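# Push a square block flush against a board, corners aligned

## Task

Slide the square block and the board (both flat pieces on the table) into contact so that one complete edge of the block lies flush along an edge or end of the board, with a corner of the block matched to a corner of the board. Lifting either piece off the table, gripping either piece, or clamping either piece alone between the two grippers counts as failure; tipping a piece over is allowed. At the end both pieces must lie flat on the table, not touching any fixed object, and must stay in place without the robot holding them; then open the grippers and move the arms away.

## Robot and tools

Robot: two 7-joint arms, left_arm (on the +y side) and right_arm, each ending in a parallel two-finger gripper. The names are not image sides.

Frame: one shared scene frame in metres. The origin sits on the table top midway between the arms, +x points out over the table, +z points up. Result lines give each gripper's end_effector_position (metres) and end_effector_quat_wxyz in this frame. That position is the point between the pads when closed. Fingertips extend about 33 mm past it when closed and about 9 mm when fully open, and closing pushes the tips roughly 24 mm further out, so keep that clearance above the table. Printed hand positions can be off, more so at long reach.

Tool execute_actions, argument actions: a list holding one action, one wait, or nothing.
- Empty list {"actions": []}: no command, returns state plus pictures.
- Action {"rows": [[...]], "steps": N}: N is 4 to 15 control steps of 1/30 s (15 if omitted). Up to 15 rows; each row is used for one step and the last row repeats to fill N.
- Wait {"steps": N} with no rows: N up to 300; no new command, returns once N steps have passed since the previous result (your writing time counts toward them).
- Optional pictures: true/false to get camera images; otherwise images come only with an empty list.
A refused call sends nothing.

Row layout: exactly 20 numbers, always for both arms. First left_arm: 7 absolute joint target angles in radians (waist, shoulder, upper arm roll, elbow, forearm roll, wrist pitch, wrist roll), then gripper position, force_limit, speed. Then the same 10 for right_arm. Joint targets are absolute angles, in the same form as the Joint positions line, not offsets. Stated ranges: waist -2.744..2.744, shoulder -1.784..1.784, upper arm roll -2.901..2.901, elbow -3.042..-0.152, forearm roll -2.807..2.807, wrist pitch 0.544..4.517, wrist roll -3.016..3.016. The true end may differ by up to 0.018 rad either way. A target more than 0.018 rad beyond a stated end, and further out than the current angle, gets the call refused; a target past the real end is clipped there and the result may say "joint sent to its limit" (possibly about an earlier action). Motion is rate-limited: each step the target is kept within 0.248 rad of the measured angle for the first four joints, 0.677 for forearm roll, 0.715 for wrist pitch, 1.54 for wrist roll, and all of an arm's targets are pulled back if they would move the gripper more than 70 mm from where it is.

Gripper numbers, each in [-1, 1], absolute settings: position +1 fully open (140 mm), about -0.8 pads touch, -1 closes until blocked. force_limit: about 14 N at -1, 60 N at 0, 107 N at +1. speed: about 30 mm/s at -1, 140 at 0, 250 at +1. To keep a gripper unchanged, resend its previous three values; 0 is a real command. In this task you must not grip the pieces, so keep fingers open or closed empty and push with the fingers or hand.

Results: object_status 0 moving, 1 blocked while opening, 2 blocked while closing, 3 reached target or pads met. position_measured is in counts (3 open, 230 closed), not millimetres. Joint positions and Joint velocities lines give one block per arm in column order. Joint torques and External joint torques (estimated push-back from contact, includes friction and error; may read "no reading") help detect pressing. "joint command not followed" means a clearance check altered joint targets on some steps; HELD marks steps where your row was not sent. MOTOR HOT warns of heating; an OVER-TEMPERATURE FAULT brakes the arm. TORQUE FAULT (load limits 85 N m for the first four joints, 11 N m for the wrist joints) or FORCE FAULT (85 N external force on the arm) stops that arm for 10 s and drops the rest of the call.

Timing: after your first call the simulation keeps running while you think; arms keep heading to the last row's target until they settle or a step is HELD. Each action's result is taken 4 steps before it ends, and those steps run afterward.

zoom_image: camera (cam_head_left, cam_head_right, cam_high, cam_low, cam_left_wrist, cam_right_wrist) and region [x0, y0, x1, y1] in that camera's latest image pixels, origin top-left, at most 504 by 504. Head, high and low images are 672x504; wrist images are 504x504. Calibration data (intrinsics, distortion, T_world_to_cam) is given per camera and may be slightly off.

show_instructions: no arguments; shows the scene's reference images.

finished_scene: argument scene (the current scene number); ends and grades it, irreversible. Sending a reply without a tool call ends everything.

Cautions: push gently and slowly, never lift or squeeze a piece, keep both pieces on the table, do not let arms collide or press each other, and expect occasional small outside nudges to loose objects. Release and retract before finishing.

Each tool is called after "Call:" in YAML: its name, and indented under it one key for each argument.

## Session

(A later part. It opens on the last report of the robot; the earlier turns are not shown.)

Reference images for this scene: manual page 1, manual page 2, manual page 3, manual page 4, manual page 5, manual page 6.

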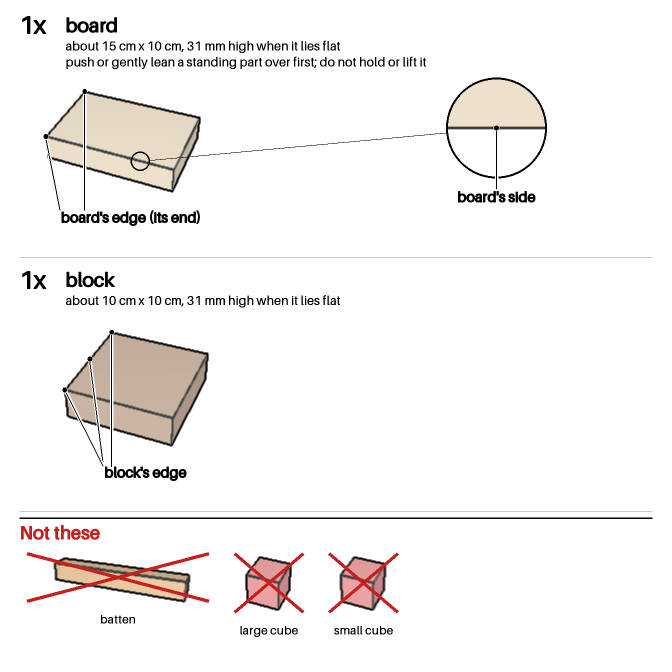

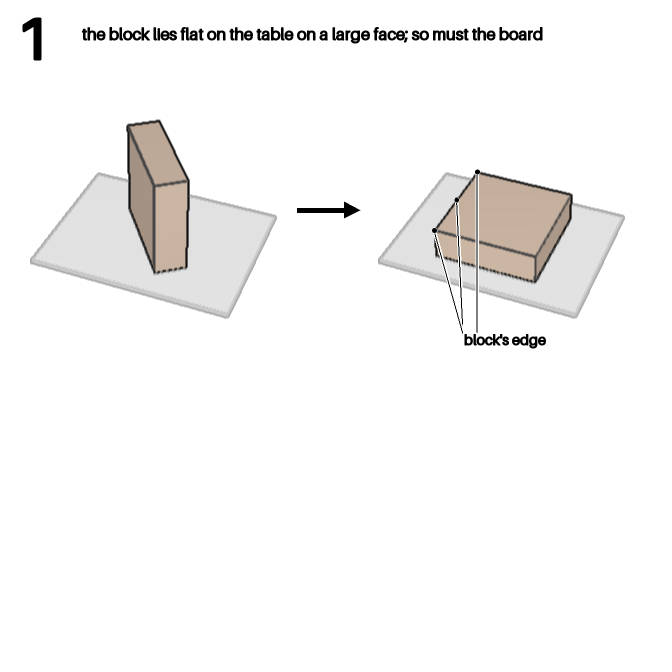

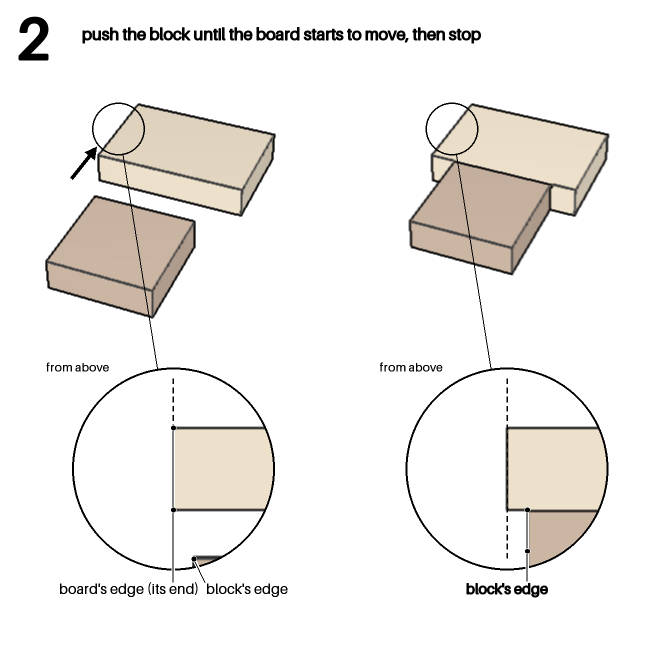

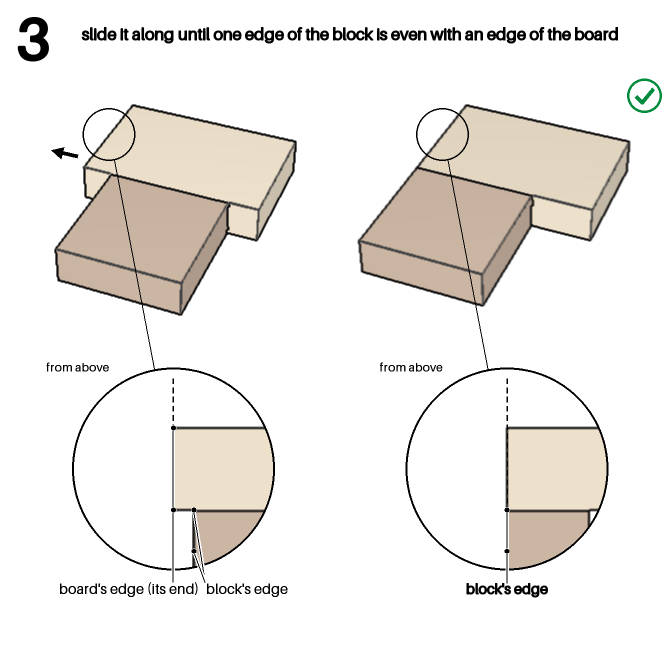

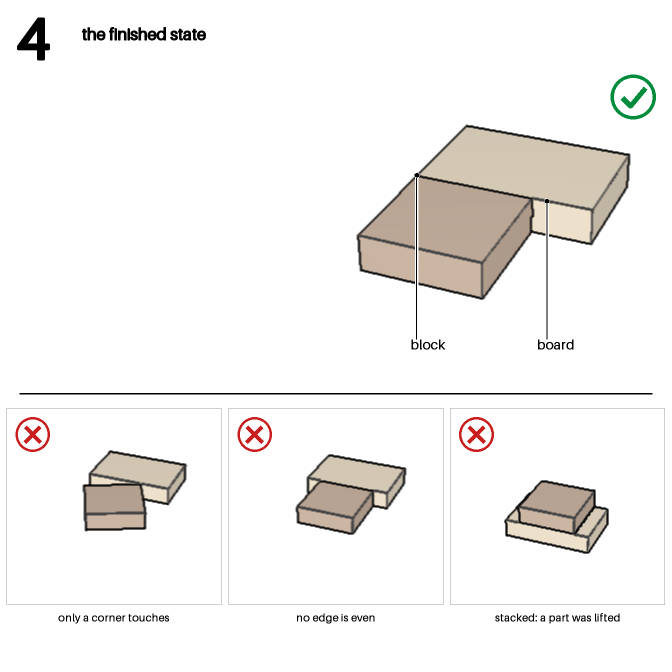

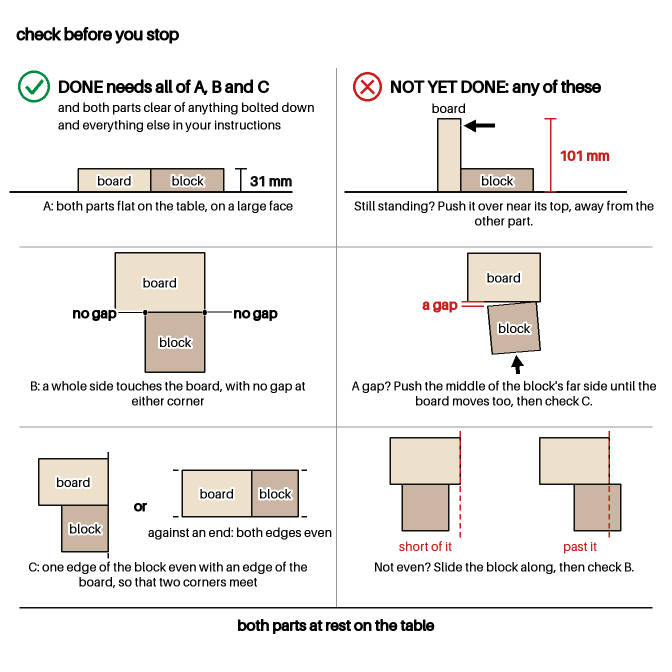

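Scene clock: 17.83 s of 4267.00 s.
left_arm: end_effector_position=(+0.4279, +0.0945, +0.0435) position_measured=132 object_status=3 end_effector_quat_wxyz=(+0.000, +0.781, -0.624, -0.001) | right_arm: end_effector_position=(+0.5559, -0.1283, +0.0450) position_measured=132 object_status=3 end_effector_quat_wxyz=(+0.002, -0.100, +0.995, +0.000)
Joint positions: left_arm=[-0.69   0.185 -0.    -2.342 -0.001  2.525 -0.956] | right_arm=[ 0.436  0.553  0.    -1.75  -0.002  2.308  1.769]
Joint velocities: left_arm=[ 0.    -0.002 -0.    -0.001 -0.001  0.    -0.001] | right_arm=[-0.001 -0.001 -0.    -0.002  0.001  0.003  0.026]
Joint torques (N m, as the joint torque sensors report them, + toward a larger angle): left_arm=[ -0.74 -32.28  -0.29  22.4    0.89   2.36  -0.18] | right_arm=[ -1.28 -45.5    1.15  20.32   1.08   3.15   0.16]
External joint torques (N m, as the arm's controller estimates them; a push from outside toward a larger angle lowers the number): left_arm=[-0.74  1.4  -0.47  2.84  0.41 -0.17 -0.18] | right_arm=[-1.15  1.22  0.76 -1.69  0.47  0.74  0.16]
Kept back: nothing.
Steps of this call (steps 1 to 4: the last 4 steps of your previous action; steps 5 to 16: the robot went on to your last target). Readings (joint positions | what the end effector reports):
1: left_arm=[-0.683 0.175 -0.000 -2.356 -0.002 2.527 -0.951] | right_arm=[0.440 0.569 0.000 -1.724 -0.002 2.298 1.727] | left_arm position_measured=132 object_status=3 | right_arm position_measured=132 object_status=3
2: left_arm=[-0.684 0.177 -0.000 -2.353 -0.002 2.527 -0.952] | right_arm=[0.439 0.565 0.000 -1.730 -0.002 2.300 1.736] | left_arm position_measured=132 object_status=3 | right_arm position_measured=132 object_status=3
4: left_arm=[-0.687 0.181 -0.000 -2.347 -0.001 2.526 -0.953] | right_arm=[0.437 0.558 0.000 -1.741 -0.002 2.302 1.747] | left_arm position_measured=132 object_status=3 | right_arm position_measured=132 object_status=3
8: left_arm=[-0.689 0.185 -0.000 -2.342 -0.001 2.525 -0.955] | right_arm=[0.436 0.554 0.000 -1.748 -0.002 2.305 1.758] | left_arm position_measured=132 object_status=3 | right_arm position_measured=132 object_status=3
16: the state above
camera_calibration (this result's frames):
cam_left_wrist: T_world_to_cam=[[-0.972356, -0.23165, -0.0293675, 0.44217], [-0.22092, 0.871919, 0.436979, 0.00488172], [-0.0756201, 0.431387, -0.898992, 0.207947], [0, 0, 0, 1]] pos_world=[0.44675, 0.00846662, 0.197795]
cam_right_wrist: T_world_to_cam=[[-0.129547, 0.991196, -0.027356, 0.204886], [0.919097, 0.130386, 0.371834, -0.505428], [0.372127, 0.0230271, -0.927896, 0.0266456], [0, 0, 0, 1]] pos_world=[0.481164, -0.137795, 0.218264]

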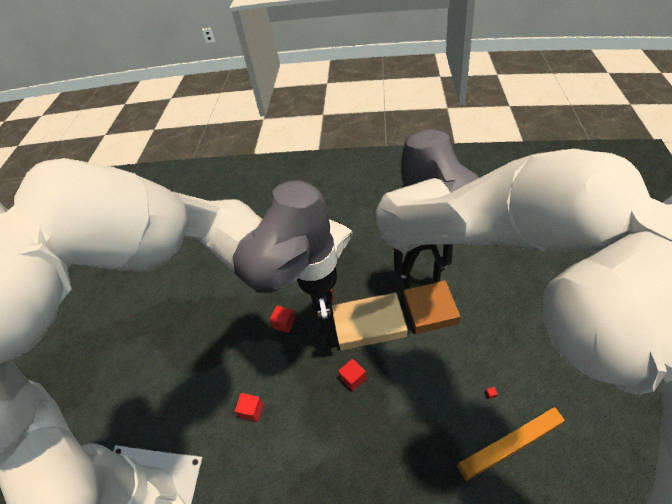

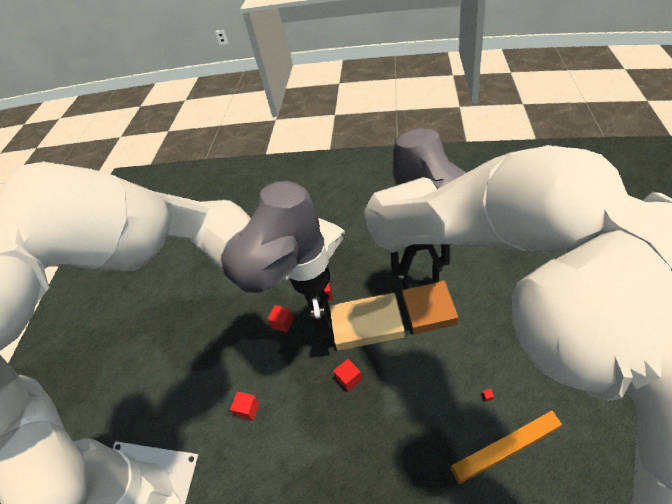

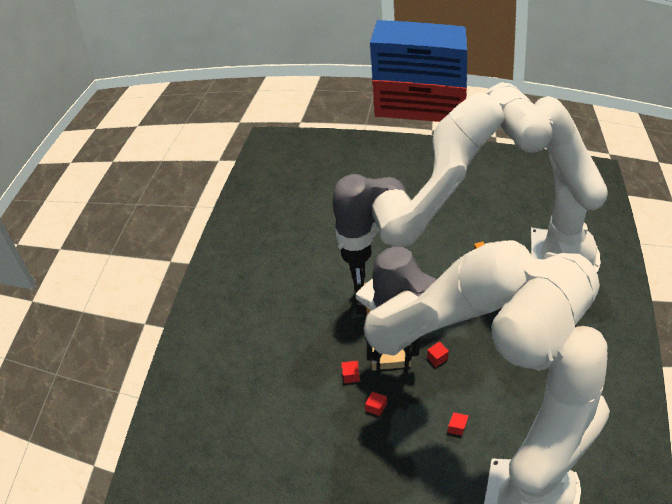

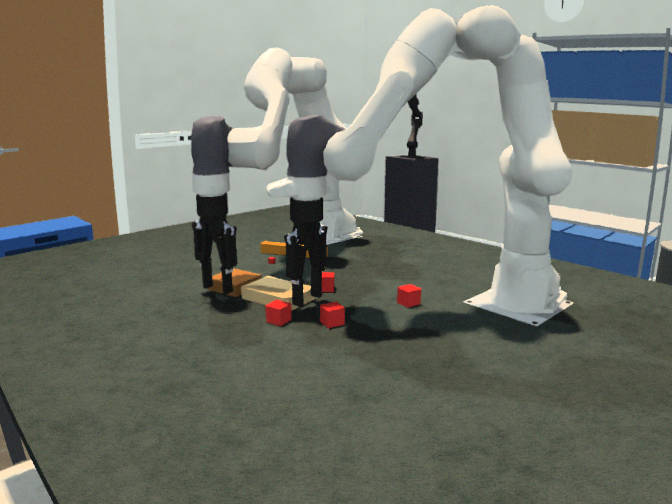

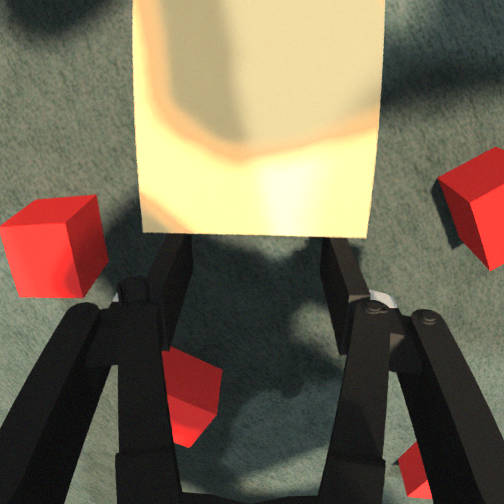

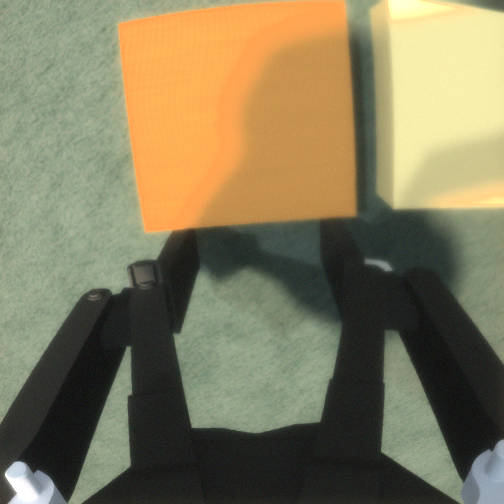

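Call:
execute_actions:
  actions:
    - {"rows": [ [-0.693,0.191,0,-2.335,0,2.521,-0.966,-0.03,0,0,0.4345,0.551,0,-1.755,0,2.313,1.795,-0.03,0,0], [-0.695,0.194,0,-2.331,0,2.519,-0.969,-0.03,0,0,0.4345,0.550,0,-1.757,0,2.314,1.797,-0.03,0,0], [-0.696,0.196,0,-2.328,0,2.517,-0.972,-0.03,0,0,0.4345,0.549,0,-1.758,0,2.315,1.797,-0.03,0,0], [-0.698,0.199,0,-2.324,0,2.516,-0.974,-0.03,0,0,0.4345,0.548,0,-1.760,0,2.316,1.797,-0.03,0,0], [-0.699,0.201,0,-2.320,0,2.514,-0.976,-0.03,0,0,0.4345,0.547,0,-1.762,0,2.3166,1.797,-0.03,0,0], [-0.700,0.204,0,-2.316,0,2.513,-0.977,-0.03,0,0,0.4345,0.546,0,-1.763,0,2.3166,1.796,-0.03,0,0], [-0.702,0.206,0,-2.312,0,2.512,-0.978,-0.03,0,0,0.4345,0.545,0,-1.765,0,2.3166,1.795,-0.03,0,0], [-0.703,0.209,0,-2.309,0,2.511,-0.978,-0.03,0,0,0.4345,0.544,0,-1.7666,0,2.3166,1.794,-0.03,0,0], [-0.705,0.211,0,-2.305,0,2.511,-0.977,-0.03,0,0,0.4345,0.544,0,-1.7666,0,2.3166,1.793,-0.03,0,0], [-0.706,0.2137,0,-2.301,0,2.511,-0.9755,-0.03,0,0,0.4345,0.544,0,-1.7666,0,2.3166,1.792,-0.03,0,0] ], "steps": 10}

Call:
execute_actions:
  actions:
    - {"steps": 14}
  pictures: true

Call:
zoom_image:
  camera: "cam_right_wrist"
  region: [252, 0, 504, 252]

Scene clock: 19.10 s of 4267.00 s.
left_arm: end_effector_position=(+0.4292, +0.0898, +0.0435) position_measured=132 object_status=3 end_effector_quat_wxyz=(+0.000, +0.781, -0.624, -0.002) | right_arm: end_effector_position=(+0.5548, -0.1289, +0.0450) position_measured=132 object_status=3 end_effector_quat_wxyz=(+0.003, -0.092, +0.996, +0.000)
Joint positions: left_arm=[-0.695  0.196  0.    -2.326 -0.001  2.518 -0.962] | right_arm=[ 0.436  0.549  0.    -1.757 -0.002  2.311  1.783]
Joint velocities: left_arm=[-0.037  0.069  0.     0.102 -0.001 -0.029 -0.035] | right_arm=[-0.    -0.025  0.    -0.04   0.001  0.012  0.024]
Joint torques (N m, as the joint torque sensors report them, + toward a larger angle): left_arm=[ -0.78 -33.05  -0.19  21.58   0.9    2.35  -0.13] | right_arm=[ -1.12 -45.51   0.56  20.02   1.07   3.04   0.33]
External joint torques (N m, as the arm's controller estimates them; a push from outside toward a larger angle lowers the number): left_arm=[-0.94  1.25 -0.33  2.42  0.4  -0.13 -0.12] | right_arm=[-1.19  1.29  0.   -2.33  0.45  0.53  0.33]
Steps of this call (steps 1 to 15: the robot went on to your last target; steps 16 to 32: nothing new was sent; steps 33 to 38: the first 6 steps of this action). Readings (joint positions | what the end effector reports):
33: left_arm=[-0.690 0.186 -0.000 -2.340 -0.001 2.524 -0.956] | right_arm=[0.436 0.553 0.000 -1.751 -0.002 2.309 1.778] | left_arm position_measured=132 object_status=3 | right_arm position_measured=132 object_status=3
34: left_arm=[-0.690 0.187 0.000 -2.339 -0.001 2.523 -0.957] | right_arm=[0.436 0.552 0.000 -1.752 -0.002 2.309 1.779] | left_arm position_measured=132 object_status=3 | right_arm position_measured=132 object_status=3
36: left_arm=[-0.692 0.191 0.000 -2.333 -0.001 2.521 -0.959] | right_arm=[0.436 0.551 0.000 -1.754 -0.002 2.310 1.781] | left_arm position_measured=132 object_status=3 | right_arm position_measured=132 object_status=3
38: the state above

Scene clock: 19.57 s of 4267.00 s.
left_arm: end_effector_position=(+0.4310, +0.0819, +0.0435) position_measured=132 object_status=3 end_effector_quat_wxyz=(+0.000, +0.781, -0.625, -0.001) | right_arm: end_effector_position=(+0.5533, -0.1295, +0.0450) position_measured=132 object_status=3 end_effector_quat_wxyz=(+0.002, -0.091, +0.996, +0.000)
Joint positions: left_arm=[-0.704  0.211  0.    -2.304 -0.001  2.512 -0.969] | right_arm=[ 0.436  0.545  0.    -1.764 -0.002  2.314  1.786]
Joint velocities: left_arm=[-0.002  0.003 -0.     0.002 -0.    -0.002 -0.005] | right_arm=[-0.001  0.     0.001 -0.001  0.001  0.     0.   ]
Joint torques (N m, as the joint torque sensors report them, + toward a larger angle): left_arm=[ -0.8  -33.06  -0.05  21.86   0.93   2.36  -0.25] | right_arm=[ -0.76 -44.54   1.18  20.35   1.03   3.     0.48]
External joint torques (N m, as the arm's controller estimates them; a push from outside toward a larger angle lowers the number): left_arm=[-0.71  1.33 -0.16  2.24  0.43 -0.15 -0.25] | right_arm=[-0.91  1.86  0.56 -1.59  0.41  0.58  0.48]
Kept back: nothing.
Steps of this call (steps 1 to 4: the last 4 steps of your previous action; steps 5 to 14: the robot went on to your last target). Readings (joint positions | what the end effector reports):
1: left_arm=[-0.696 0.198 0.000 -2.322 -0.001 2.517 -0.963] | right_arm=[0.436 0.548 0.000 -1.759 -0.002 2.312 1.784] | left_arm position_measured=132 object_status=3 | right_arm position_measured=132 object_status=3
2: left_arm=[-0.698 0.201 0.000 -2.319 -0.001 2.516 -0.964] | right_arm=[0.436 0.547 0.000 -1.760 -0.002 2.312 1.784] | left_arm position_measured=132 object_status=3 | right_arm position_measured=132 object_status=3
4: left_arm=[-0.701 0.206 0.000 -2.312 -0.001 2.515 -0.966] | right_arm=[0.436 0.546 0.000 -1.762 -0.002 2.313 1.785] | left_arm position_measured=132 object_status=3 | right_arm position_measured=132 object_status=3
8: left_arm=[-0.703 0.210 0.000 -2.305 -0.001 2.513 -0.968] | right_arm=[0.436 0.545 0.000 -1.763 -0.002 2.313 1.786] | left_arm position_measured=132 object_status=3 | right_arm position_measured=132 object_status=3
14: the state above
camera_calibration (this result's frames):
cam_left_wrist: T_world_to_cam=[[-0.972522, -0.230954, -0.029342, 0.442212], [-0.220268, 0.871979, 0.437189, 0.0161837], [-0.075385, 0.431639, -0.898891, 0.213431], [0, 0, 0, 1]] pos_world=[0.449715, -0.0041065, 0.197751]
cam_right_wrist: T_world_to_cam=[[-0.112185, 0.993316, -0.027173, 0.196404], [0.921121, 0.114212, 0.372146, -0.506162], [0.372762, 0.0167197, -0.927776, 0.0264463], [0, 0, 0, 1]] pos_world=[0.478411, -0.137723, 0.218239]

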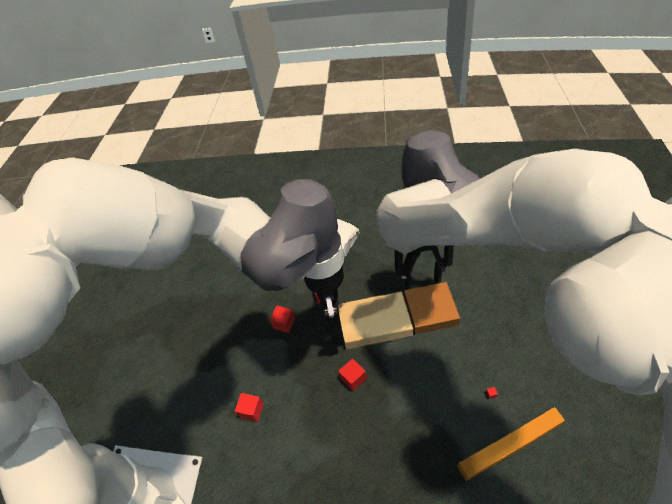

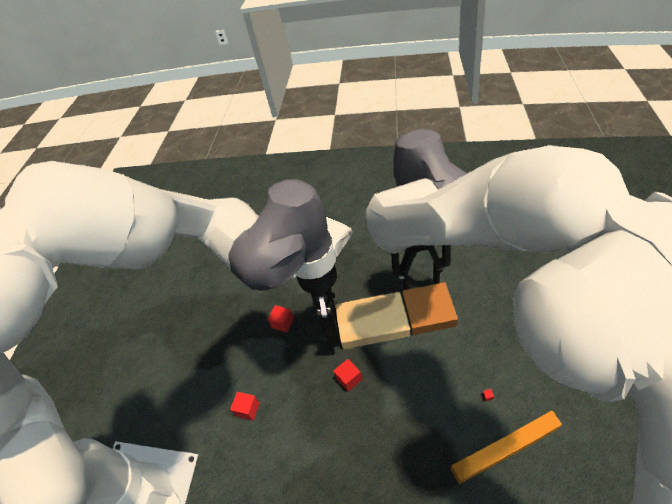

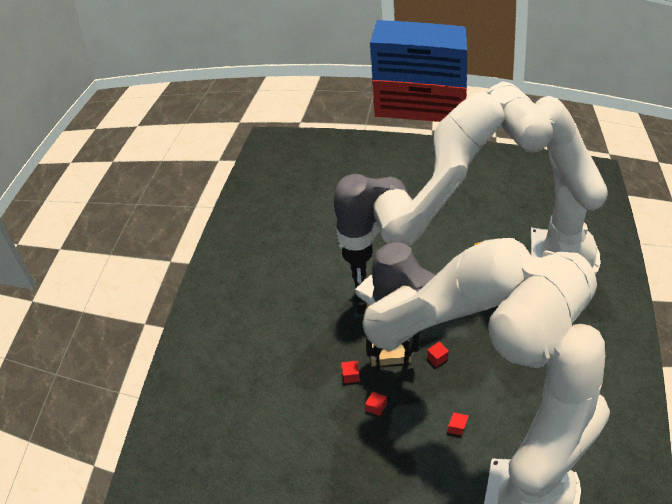

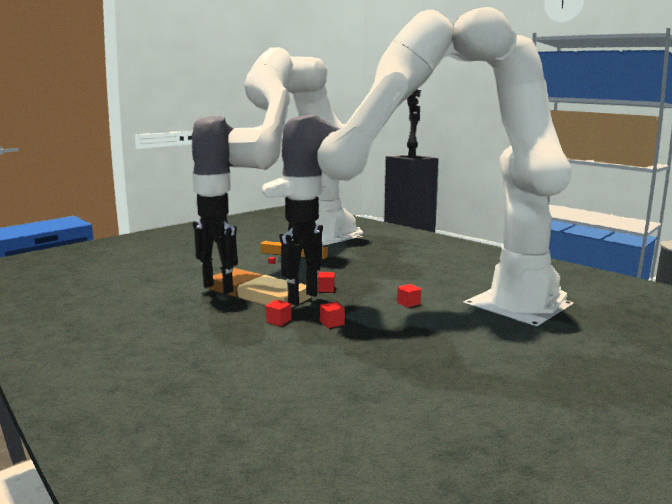

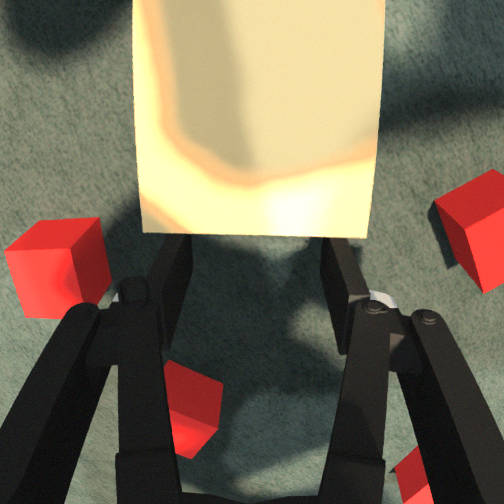

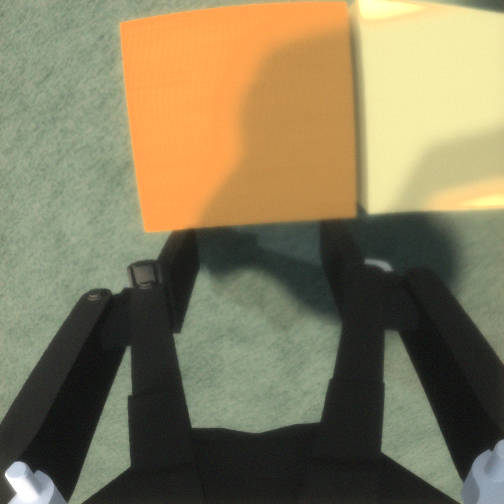

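Region (252, 0, 504, 252) of cam_right_wrist's 504x504 image, scaled by 2.000, with more detail than that image has.

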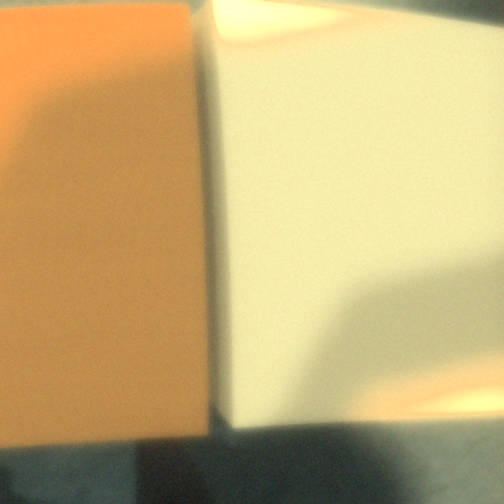

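Call:
zoom_image:
  camera: "cam_right_wrist"
  region: [320, 180, 400, 240]

Call:
zoom_image:
  camera: "cam_head_left"
  region: [380, 280, 470, 350]

Region (320, 180, 400, 240) of cam_right_wrist's 504x504 image, scaled by 6.300, with more detail than that image has; it fills the top 378 rows of this view, and the rest is white.

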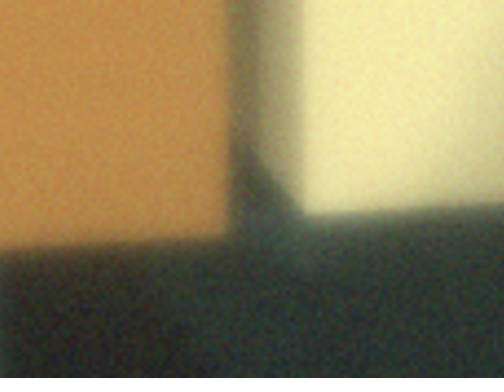

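Region (380, 280, 470, 350) of cam_head_left's 672x504 image, scaled by 5.600, with more detail than that image has.

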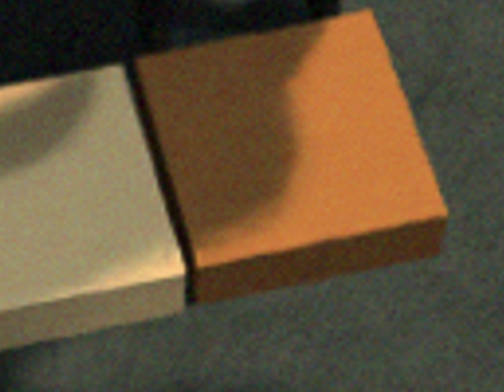

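Call:
execute_actions:
  actions:
    - {"rows": [ [-0.706,0.2137,0,-2.301,0,2.511,-0.9755,-0.03,0,0,0.4345,0.5425,0,-1.769,0,2.318,1.792,-0.03,0,0], [-0.706,0.2137,0,-2.301,0,2.511,-0.9755,-0.03,0,0,0.4345,0.541,0,-1.7715,0,2.3195,1.792,-0.03,0,0], [-0.706,0.2137,0,-2.301,0,2.511,-0.9755,-0.03,0,0,0.4345,0.5397,0,-1.774,0,2.3204,1.792,-0.03,0,0], [-0.706,0.2137,0,-2.301,0,2.511,-0.9755,-0.03,0,0,0.4345,0.5385,0,-1.7759,0,2.3204,1.792,-0.03,0,0] ], "steps": 11}

Call:
execute_actions:
  actions:
    - {"rows": [ [-0.706,0.2137,0,-2.301,0,2.511,-0.9755,-0.03,0,0,0.436,0.545,0,-1.764,0,2.316,1.786,-0.03,0,0], [-0.707,0.2152,0,-2.2985,0,2.509,-0.979,-0.03,0,0,0.436,0.550,0,-1.755,0,2.313,1.786,-0.03,0,0], [-0.708,0.217,0,-2.296,0,2.508,-0.981,-0.03,0,0,0.436,0.555,0,-1.746,0,2.309,1.786,-0.03,0,0], [-0.709,0.2185,0,-2.2935,0,2.507,-0.983,-0.03,0,0,0.436,0.560,0,-1.738,0,2.305,1.786,-0.03,0,0], [-0.7097,0.220,0,-2.291,0,2.506,-0.984,-0.03,0,0,0.436,0.565,0,-1.730,0,2.30,1.786,-0.03,0,0], [-0.7106,0.222,0,-2.2885,0,2.505,-0.985,-0.03,0,0,0.436,0.565,0,-1.730,0,2.30,1.786,-0.03,0,0], [-0.7115,0.2235,0,-2.286,0,2.504,-0.986,-0.03,0,0,0.436,0.565,0,-1.730,0,2.30,1.786,-0.03,0,0], [-0.7124,0.225,0,-2.2835,0,2.503,-0.987,-0.03,0,0,0.436,0.565,0,-1.730,0,2.30,1.786,-0.03,0,0], [-0.7133,0.227,0,-2.281,0,2.502,-0.987,-0.03,0,0,0.436,0.565,0,-1.730,0,2.30,1.786,-0.03,0,0], [-0.7142,0.2285,0,-2.2785,0,2.501,-0.987,-0.03,0,0,0.436,0.565,0,-1.730,0,2.30,1.786,-0.03,0,0], [-0.715,0.230,0,-2.276,0,2.501,-0.987,-0.03,0,0,0.436,0.565,0,-1.730,0,2.30,1.786,-0.03,0,0], [-0.716,0.2315,0,-2.274,0,2.501,-0.9865,-0.03,0,0,0.436,0.565,0,-1.730,0,2.30,1.786,-0.03,0,0], [-0.7167,0.2331,0,-2.2716,0,2.501,-0.986,-0.03,0,0,0.436,0.565,0,-1.730,0,2.30,1.786,-0.03,0,0] ], "steps": 13}

Call:
execute_actions:
  actions:
    - {"steps": 12}
  pictures: true

Call:
zoom_image:
  camera: "cam_right_wrist"
  region: [300, 160, 400, 240]

Call:
zoom_image:
  camera: "cam_head_left"
  region: [380, 280, 470, 350]

Scene clock: 20.57 s of 4267.00 s.
left_arm: end_effector_position=(+0.4309, +0.0819, +0.0435) position_measured=132 object_status=3 end_effector_quat_wxyz=(+0.000, +0.781, -0.624, -0.001) | right_arm: end_effector_position=(+0.5516, -0.1302, +0.0450) position_measured=132 object_status=3 end_effector_quat_wxyz=(+0.002, -0.091, +0.996, +0.000)
Joint positions: left_arm=[-0.704  0.211  0.    -2.303 -0.001  2.512 -0.97 ] | right_arm=[ 0.436  0.54   0.    -1.772 -0.002  2.317  1.787]
Joint velocities: left_arm=[ 0.001  0.    -0.001  0.001  0.001 -0.    -0.   ] | right_arm=[ 0.001 -0.008  0.001 -0.014  0.001  0.008  0.001]
Joint torques (N m, as the joint torque sensors report them, + toward a larger angle): left_arm=[ -0.93 -33.22  -0.12  22.1    0.89   2.36  -0.2 ] | right_arm=[ -0.43 -45.4    0.93  20.04   1.06   2.91   0.2 ]
External joint torques (N m, as the arm's controller estimates them; a push from outside toward a larger angle lowers the number): left_arm=[-0.91  1.31 -0.3   2.37  0.39 -0.17 -0.2 ] | right_arm=[-0.62  0.91  0.29 -2.    0.44  0.47  0.2 ]
Steps of this call (steps 1 to 23: the robot went on to your last target; steps 24 to 30: the first 7 steps of this action). Readings (joint positions | what the end effector reports):
24: left_arm=[-0.704 0.211 0.000 -2.303 -0.001 2.512 -0.970] | right_arm=[0.436 0.545 0.000 -1.764 -0.002 2.314 1.787] | left_arm position_measured=132 object_status=3 | right_arm position_measured=132 object_status=3
25: left_arm=[-0.704 0.211 0.000 -2.303 -0.001 2.512 -0.970] | right_arm=[0.436 0.544 0.000 -1.766 -0.002 2.315 1.787] | left_arm position_measured=132 object_status=3 | right_arm position_measured=132 object_status=3
27: left_arm=[-0.704 0.211 0.000 -2.303 -0.001 2.512 -0.970] | right_arm=[0.436 0.542 0.000 -1.769 -0.002 2.316 1.787] | left_arm position_measured=132 object_status=3 | right_arm position_measured=132 object_status=3
30: the state above

Scene clock: 21.00 s of 4267.00 s.
left_arm: end_effector_position=(+0.4320, +0.0772, +0.0435) position_measured=132 object_status=3 end_effector_quat_wxyz=(+0.000, +0.781, -0.624, -0.002) | right_arm: end_effector_position=(+0.5608, -0.1264, +0.0455) position_measured=132 object_status=3 end_effector_quat_wxyz=(+0.006, -0.091, +0.996, +0.001)
Joint positions: left_arm=[-0.709  0.221  0.    -2.289 -0.001  2.506 -0.976] | right_arm=[ 0.436  0.562  0.    -1.735 -0.002  2.308  1.787]
Joint velocities: left_arm=[-0.025  0.046 -0.001  0.07  -0.    -0.02  -0.023] | right_arm=[ 0.001  0.025  0.     0.033 -0.001 -0.024  0.002]
Joint torques (N m, as the joint torque sensors report them, + toward a larger angle): left_arm=[ -1.   -33.53  -0.01  22.7    0.9    2.3   -0.08] | right_arm=[  0.44 -44.89   0.77  23.02   1.02   1.9   -0.06]
External joint torques (N m, as the arm's controller estimates them; a push from outside toward a larger angle lowers the number): left_arm=[-1.09  1.51 -0.15  3.31  0.4  -0.17 -0.08] | right_arm=[ 0.39  2.28  0.21  1.03  0.41 -0.51 -0.06]
Steps of this call (steps 1 to 4: the last 4 steps of your previous action; steps 5 to 13: the first 9 steps of this action). Readings (joint positions | what the end effector reports):
5: left_arm=[-0.704 0.211 0.000 -2.303 -0.001 2.512 -0.970] | right_arm=[0.436 0.541 0.000 -1.771 -0.002 2.317 1.787] | left_arm position_measured=132 object_status=3 | right_arm position_measured=132 object_status=3
6: left_arm=[-0.704 0.211 0.000 -2.303 -0.001 2.511 -0.970] | right_arm=[0.436 0.543 0.000 -1.767 -0.002 2.317 1.787] | left_arm position_measured=132 object_status=3 | right_arm position_measured=132 object_status=3
8: left_arm=[-0.705 0.213 0.000 -2.300 -0.001 2.510 -0.971] | right_arm=[0.436 0.550 0.000 -1.755 -0.002 2.315 1.787] | left_arm position_measured=132 object_status=3 | right_arm position_measured=132 object_status=3
12: left_arm=[-0.708 0.219 0.000 -2.291 -0.001 2.507 -0.975] | right_arm=[0.436 0.561 0.000 -1.737 -0.002 2.309 1.787] | left_arm position_measured=132 object_status=3 | right_arm position_measured=132 object_status=3
13: the state above

Scene clock: 21.40 s of 4267.00 s.
left_arm: end_effector_position=(+0.4330, +0.0729, +0.0435) position_measured=132 object_status=3 end_effector_quat_wxyz=(+0.000, +0.781, -0.624, -0.002) | right_arm: end_effector_position=(+0.5604, -0.1265, +0.0452) position_measured=132 object_status=3 end_effector_quat_wxyz=(+0.004, -0.091, +0.996, +0.001)
Joint positions: left_arm=[-0.714  0.23   0.    -2.275 -0.001  2.5   -0.98 ] | right_arm=[ 0.436  0.564  0.    -1.733 -0.002  2.305  1.787]
Joint velocities: left_arm=[-0.    -0.    -0.002  0.002  0.002 -0.004 -0.004] | right_arm=[-0.001 -0.    -0.001  0.001 -0.    -0.002 -0.001]
Joint torques (N m, as the joint torque sensors report them, + toward a larger angle): left_arm=[ -1.39 -34.25   0.    23.41   0.8    2.54  -0.21] | right_arm=[  0.4  -44.37   1.38  22.67   0.93   1.89  -0.03]
External joint torques (N m, as the arm's controller estimates them; a push from outside toward a larger angle lowers the number): left_arm=[-1.29  1.11 -0.12  3.56  0.3   0.03 -0.21] | right_arm=[ 0.57  2.84  0.99  0.48  0.3  -0.55 -0.03]
Kept back: nothing.
Steps of this call (steps 1 to 4: the last 4 steps of your previous action; steps 5 to 12: the robot went on to your last target). Readings (joint positions | what the end effector reports):
1: left_arm=[-0.710 0.222 0.000 -2.286 -0.001 2.505 -0.976] | right_arm=[0.436 0.563 0.000 -1.734 -0.002 2.308 1.787] | left_arm position_measured=132 object_status=3 | right_arm position_measured=132 object_status=3
2: left_arm=[-0.711 0.224 0.000 -2.284 -0.001 2.504 -0.977] | right_arm=[0.436 0.563 0.000 -1.734 -0.002 2.307 1.787] | left_arm position_measured=132 object_status=3 | right_arm position_measured=132 object_status=3
4: left_arm=[-0.712 0.227 0.000 -2.279 -0.001 2.503 -0.978] | right_arm=[0.436 0.564 0.000 -1.733 -0.002 2.306 1.787] | left_arm position_measured=132 object_status=3 | right_arm position_measured=132 object_status=3
8: left_arm=[-0.714 0.229 0.000 -2.275 -0.001 2.501 -0.979] | right_arm=[0.436 0.564 0.000 -1.733 -0.002 2.305 1.787] | left_arm position_measured=132 object_status=3 | right_arm position_measured=132 object_status=3
12: the state above
camera_calibration (this result's frames):
cam_left_wrist: T_world_to_cam=[[-0.972398, -0.23156, -0.0286754, 0.442022], [-0.220424, 0.87135, 0.438362, 0.0245908], [-0.0765209, 0.432583, -0.898341, 0.217918], [0, 0, 0, 1]] pos_world=[0.451917, -0.0133403, 0.19766]
cam_right_wrist: T_world_to_cam=[[-0.111147, 0.993458, -0.0262105, 0.193676], [0.920048, 0.112833, 0.375208, -0.512818], [0.375711, 0.0175882, -0.92657, 0.0223461], [0, 0, 0, 1]] pos_world=[0.484948, -0.13494, 0.218195]

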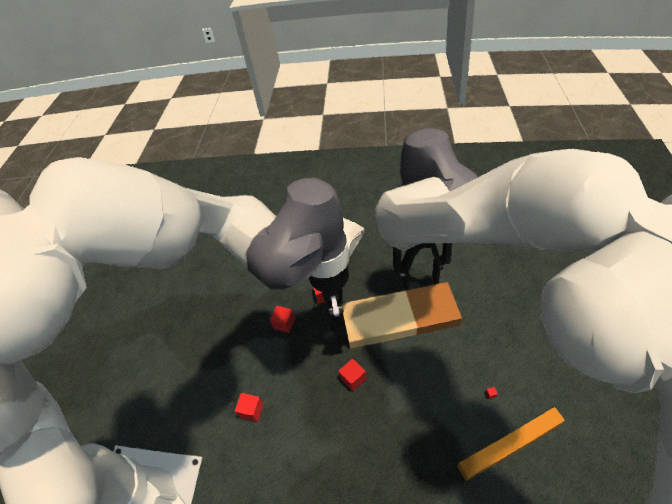

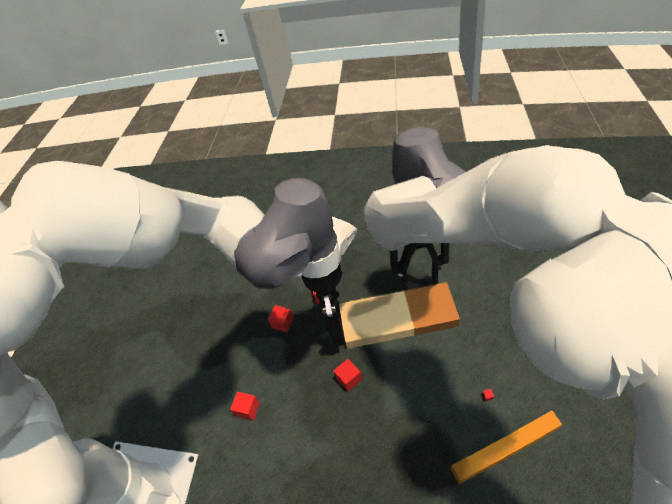

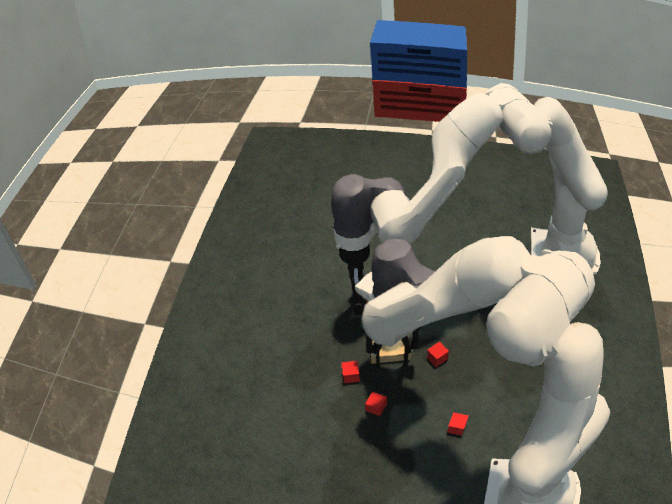

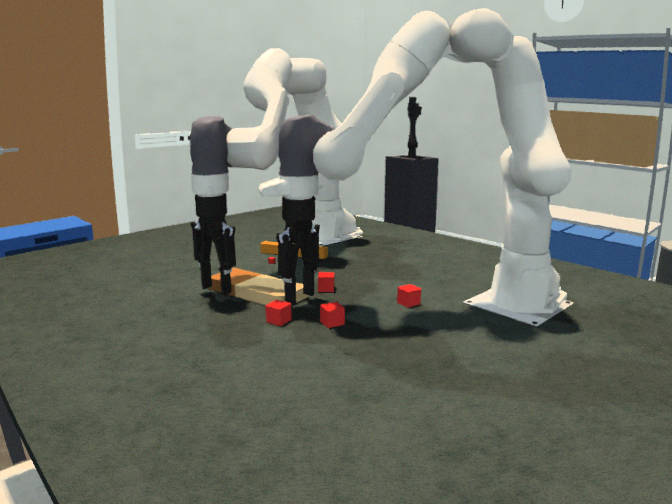

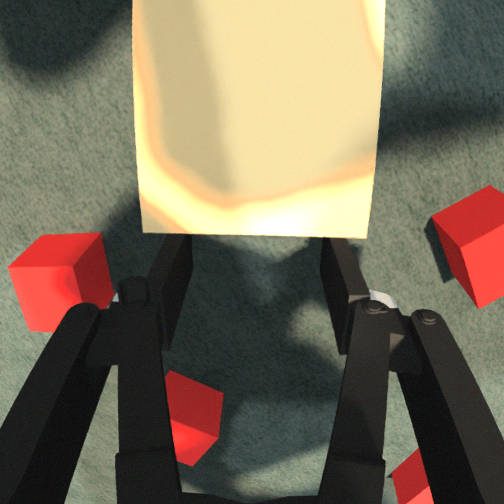

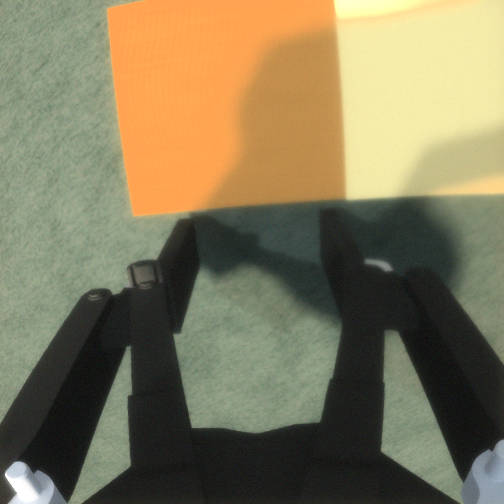

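Region (300, 160, 400, 240) of cam_right_wrist's 504x504 image, scaled by 5.040, with more detail than that image has; it fills the top 403 rows of this view, and the rest is white.

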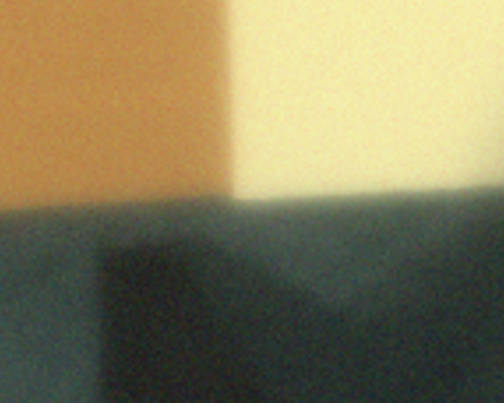

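Region (380, 280, 470, 350) of cam_head_left's 672x504 image, scaled by 5.600, with more detail than that image has.

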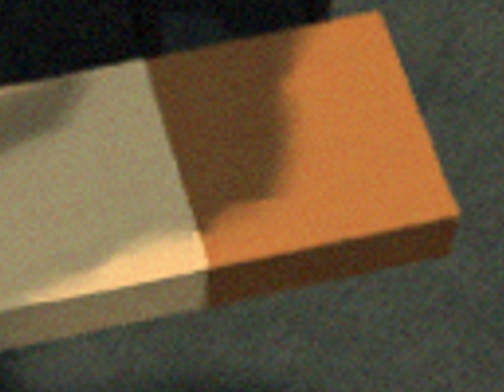

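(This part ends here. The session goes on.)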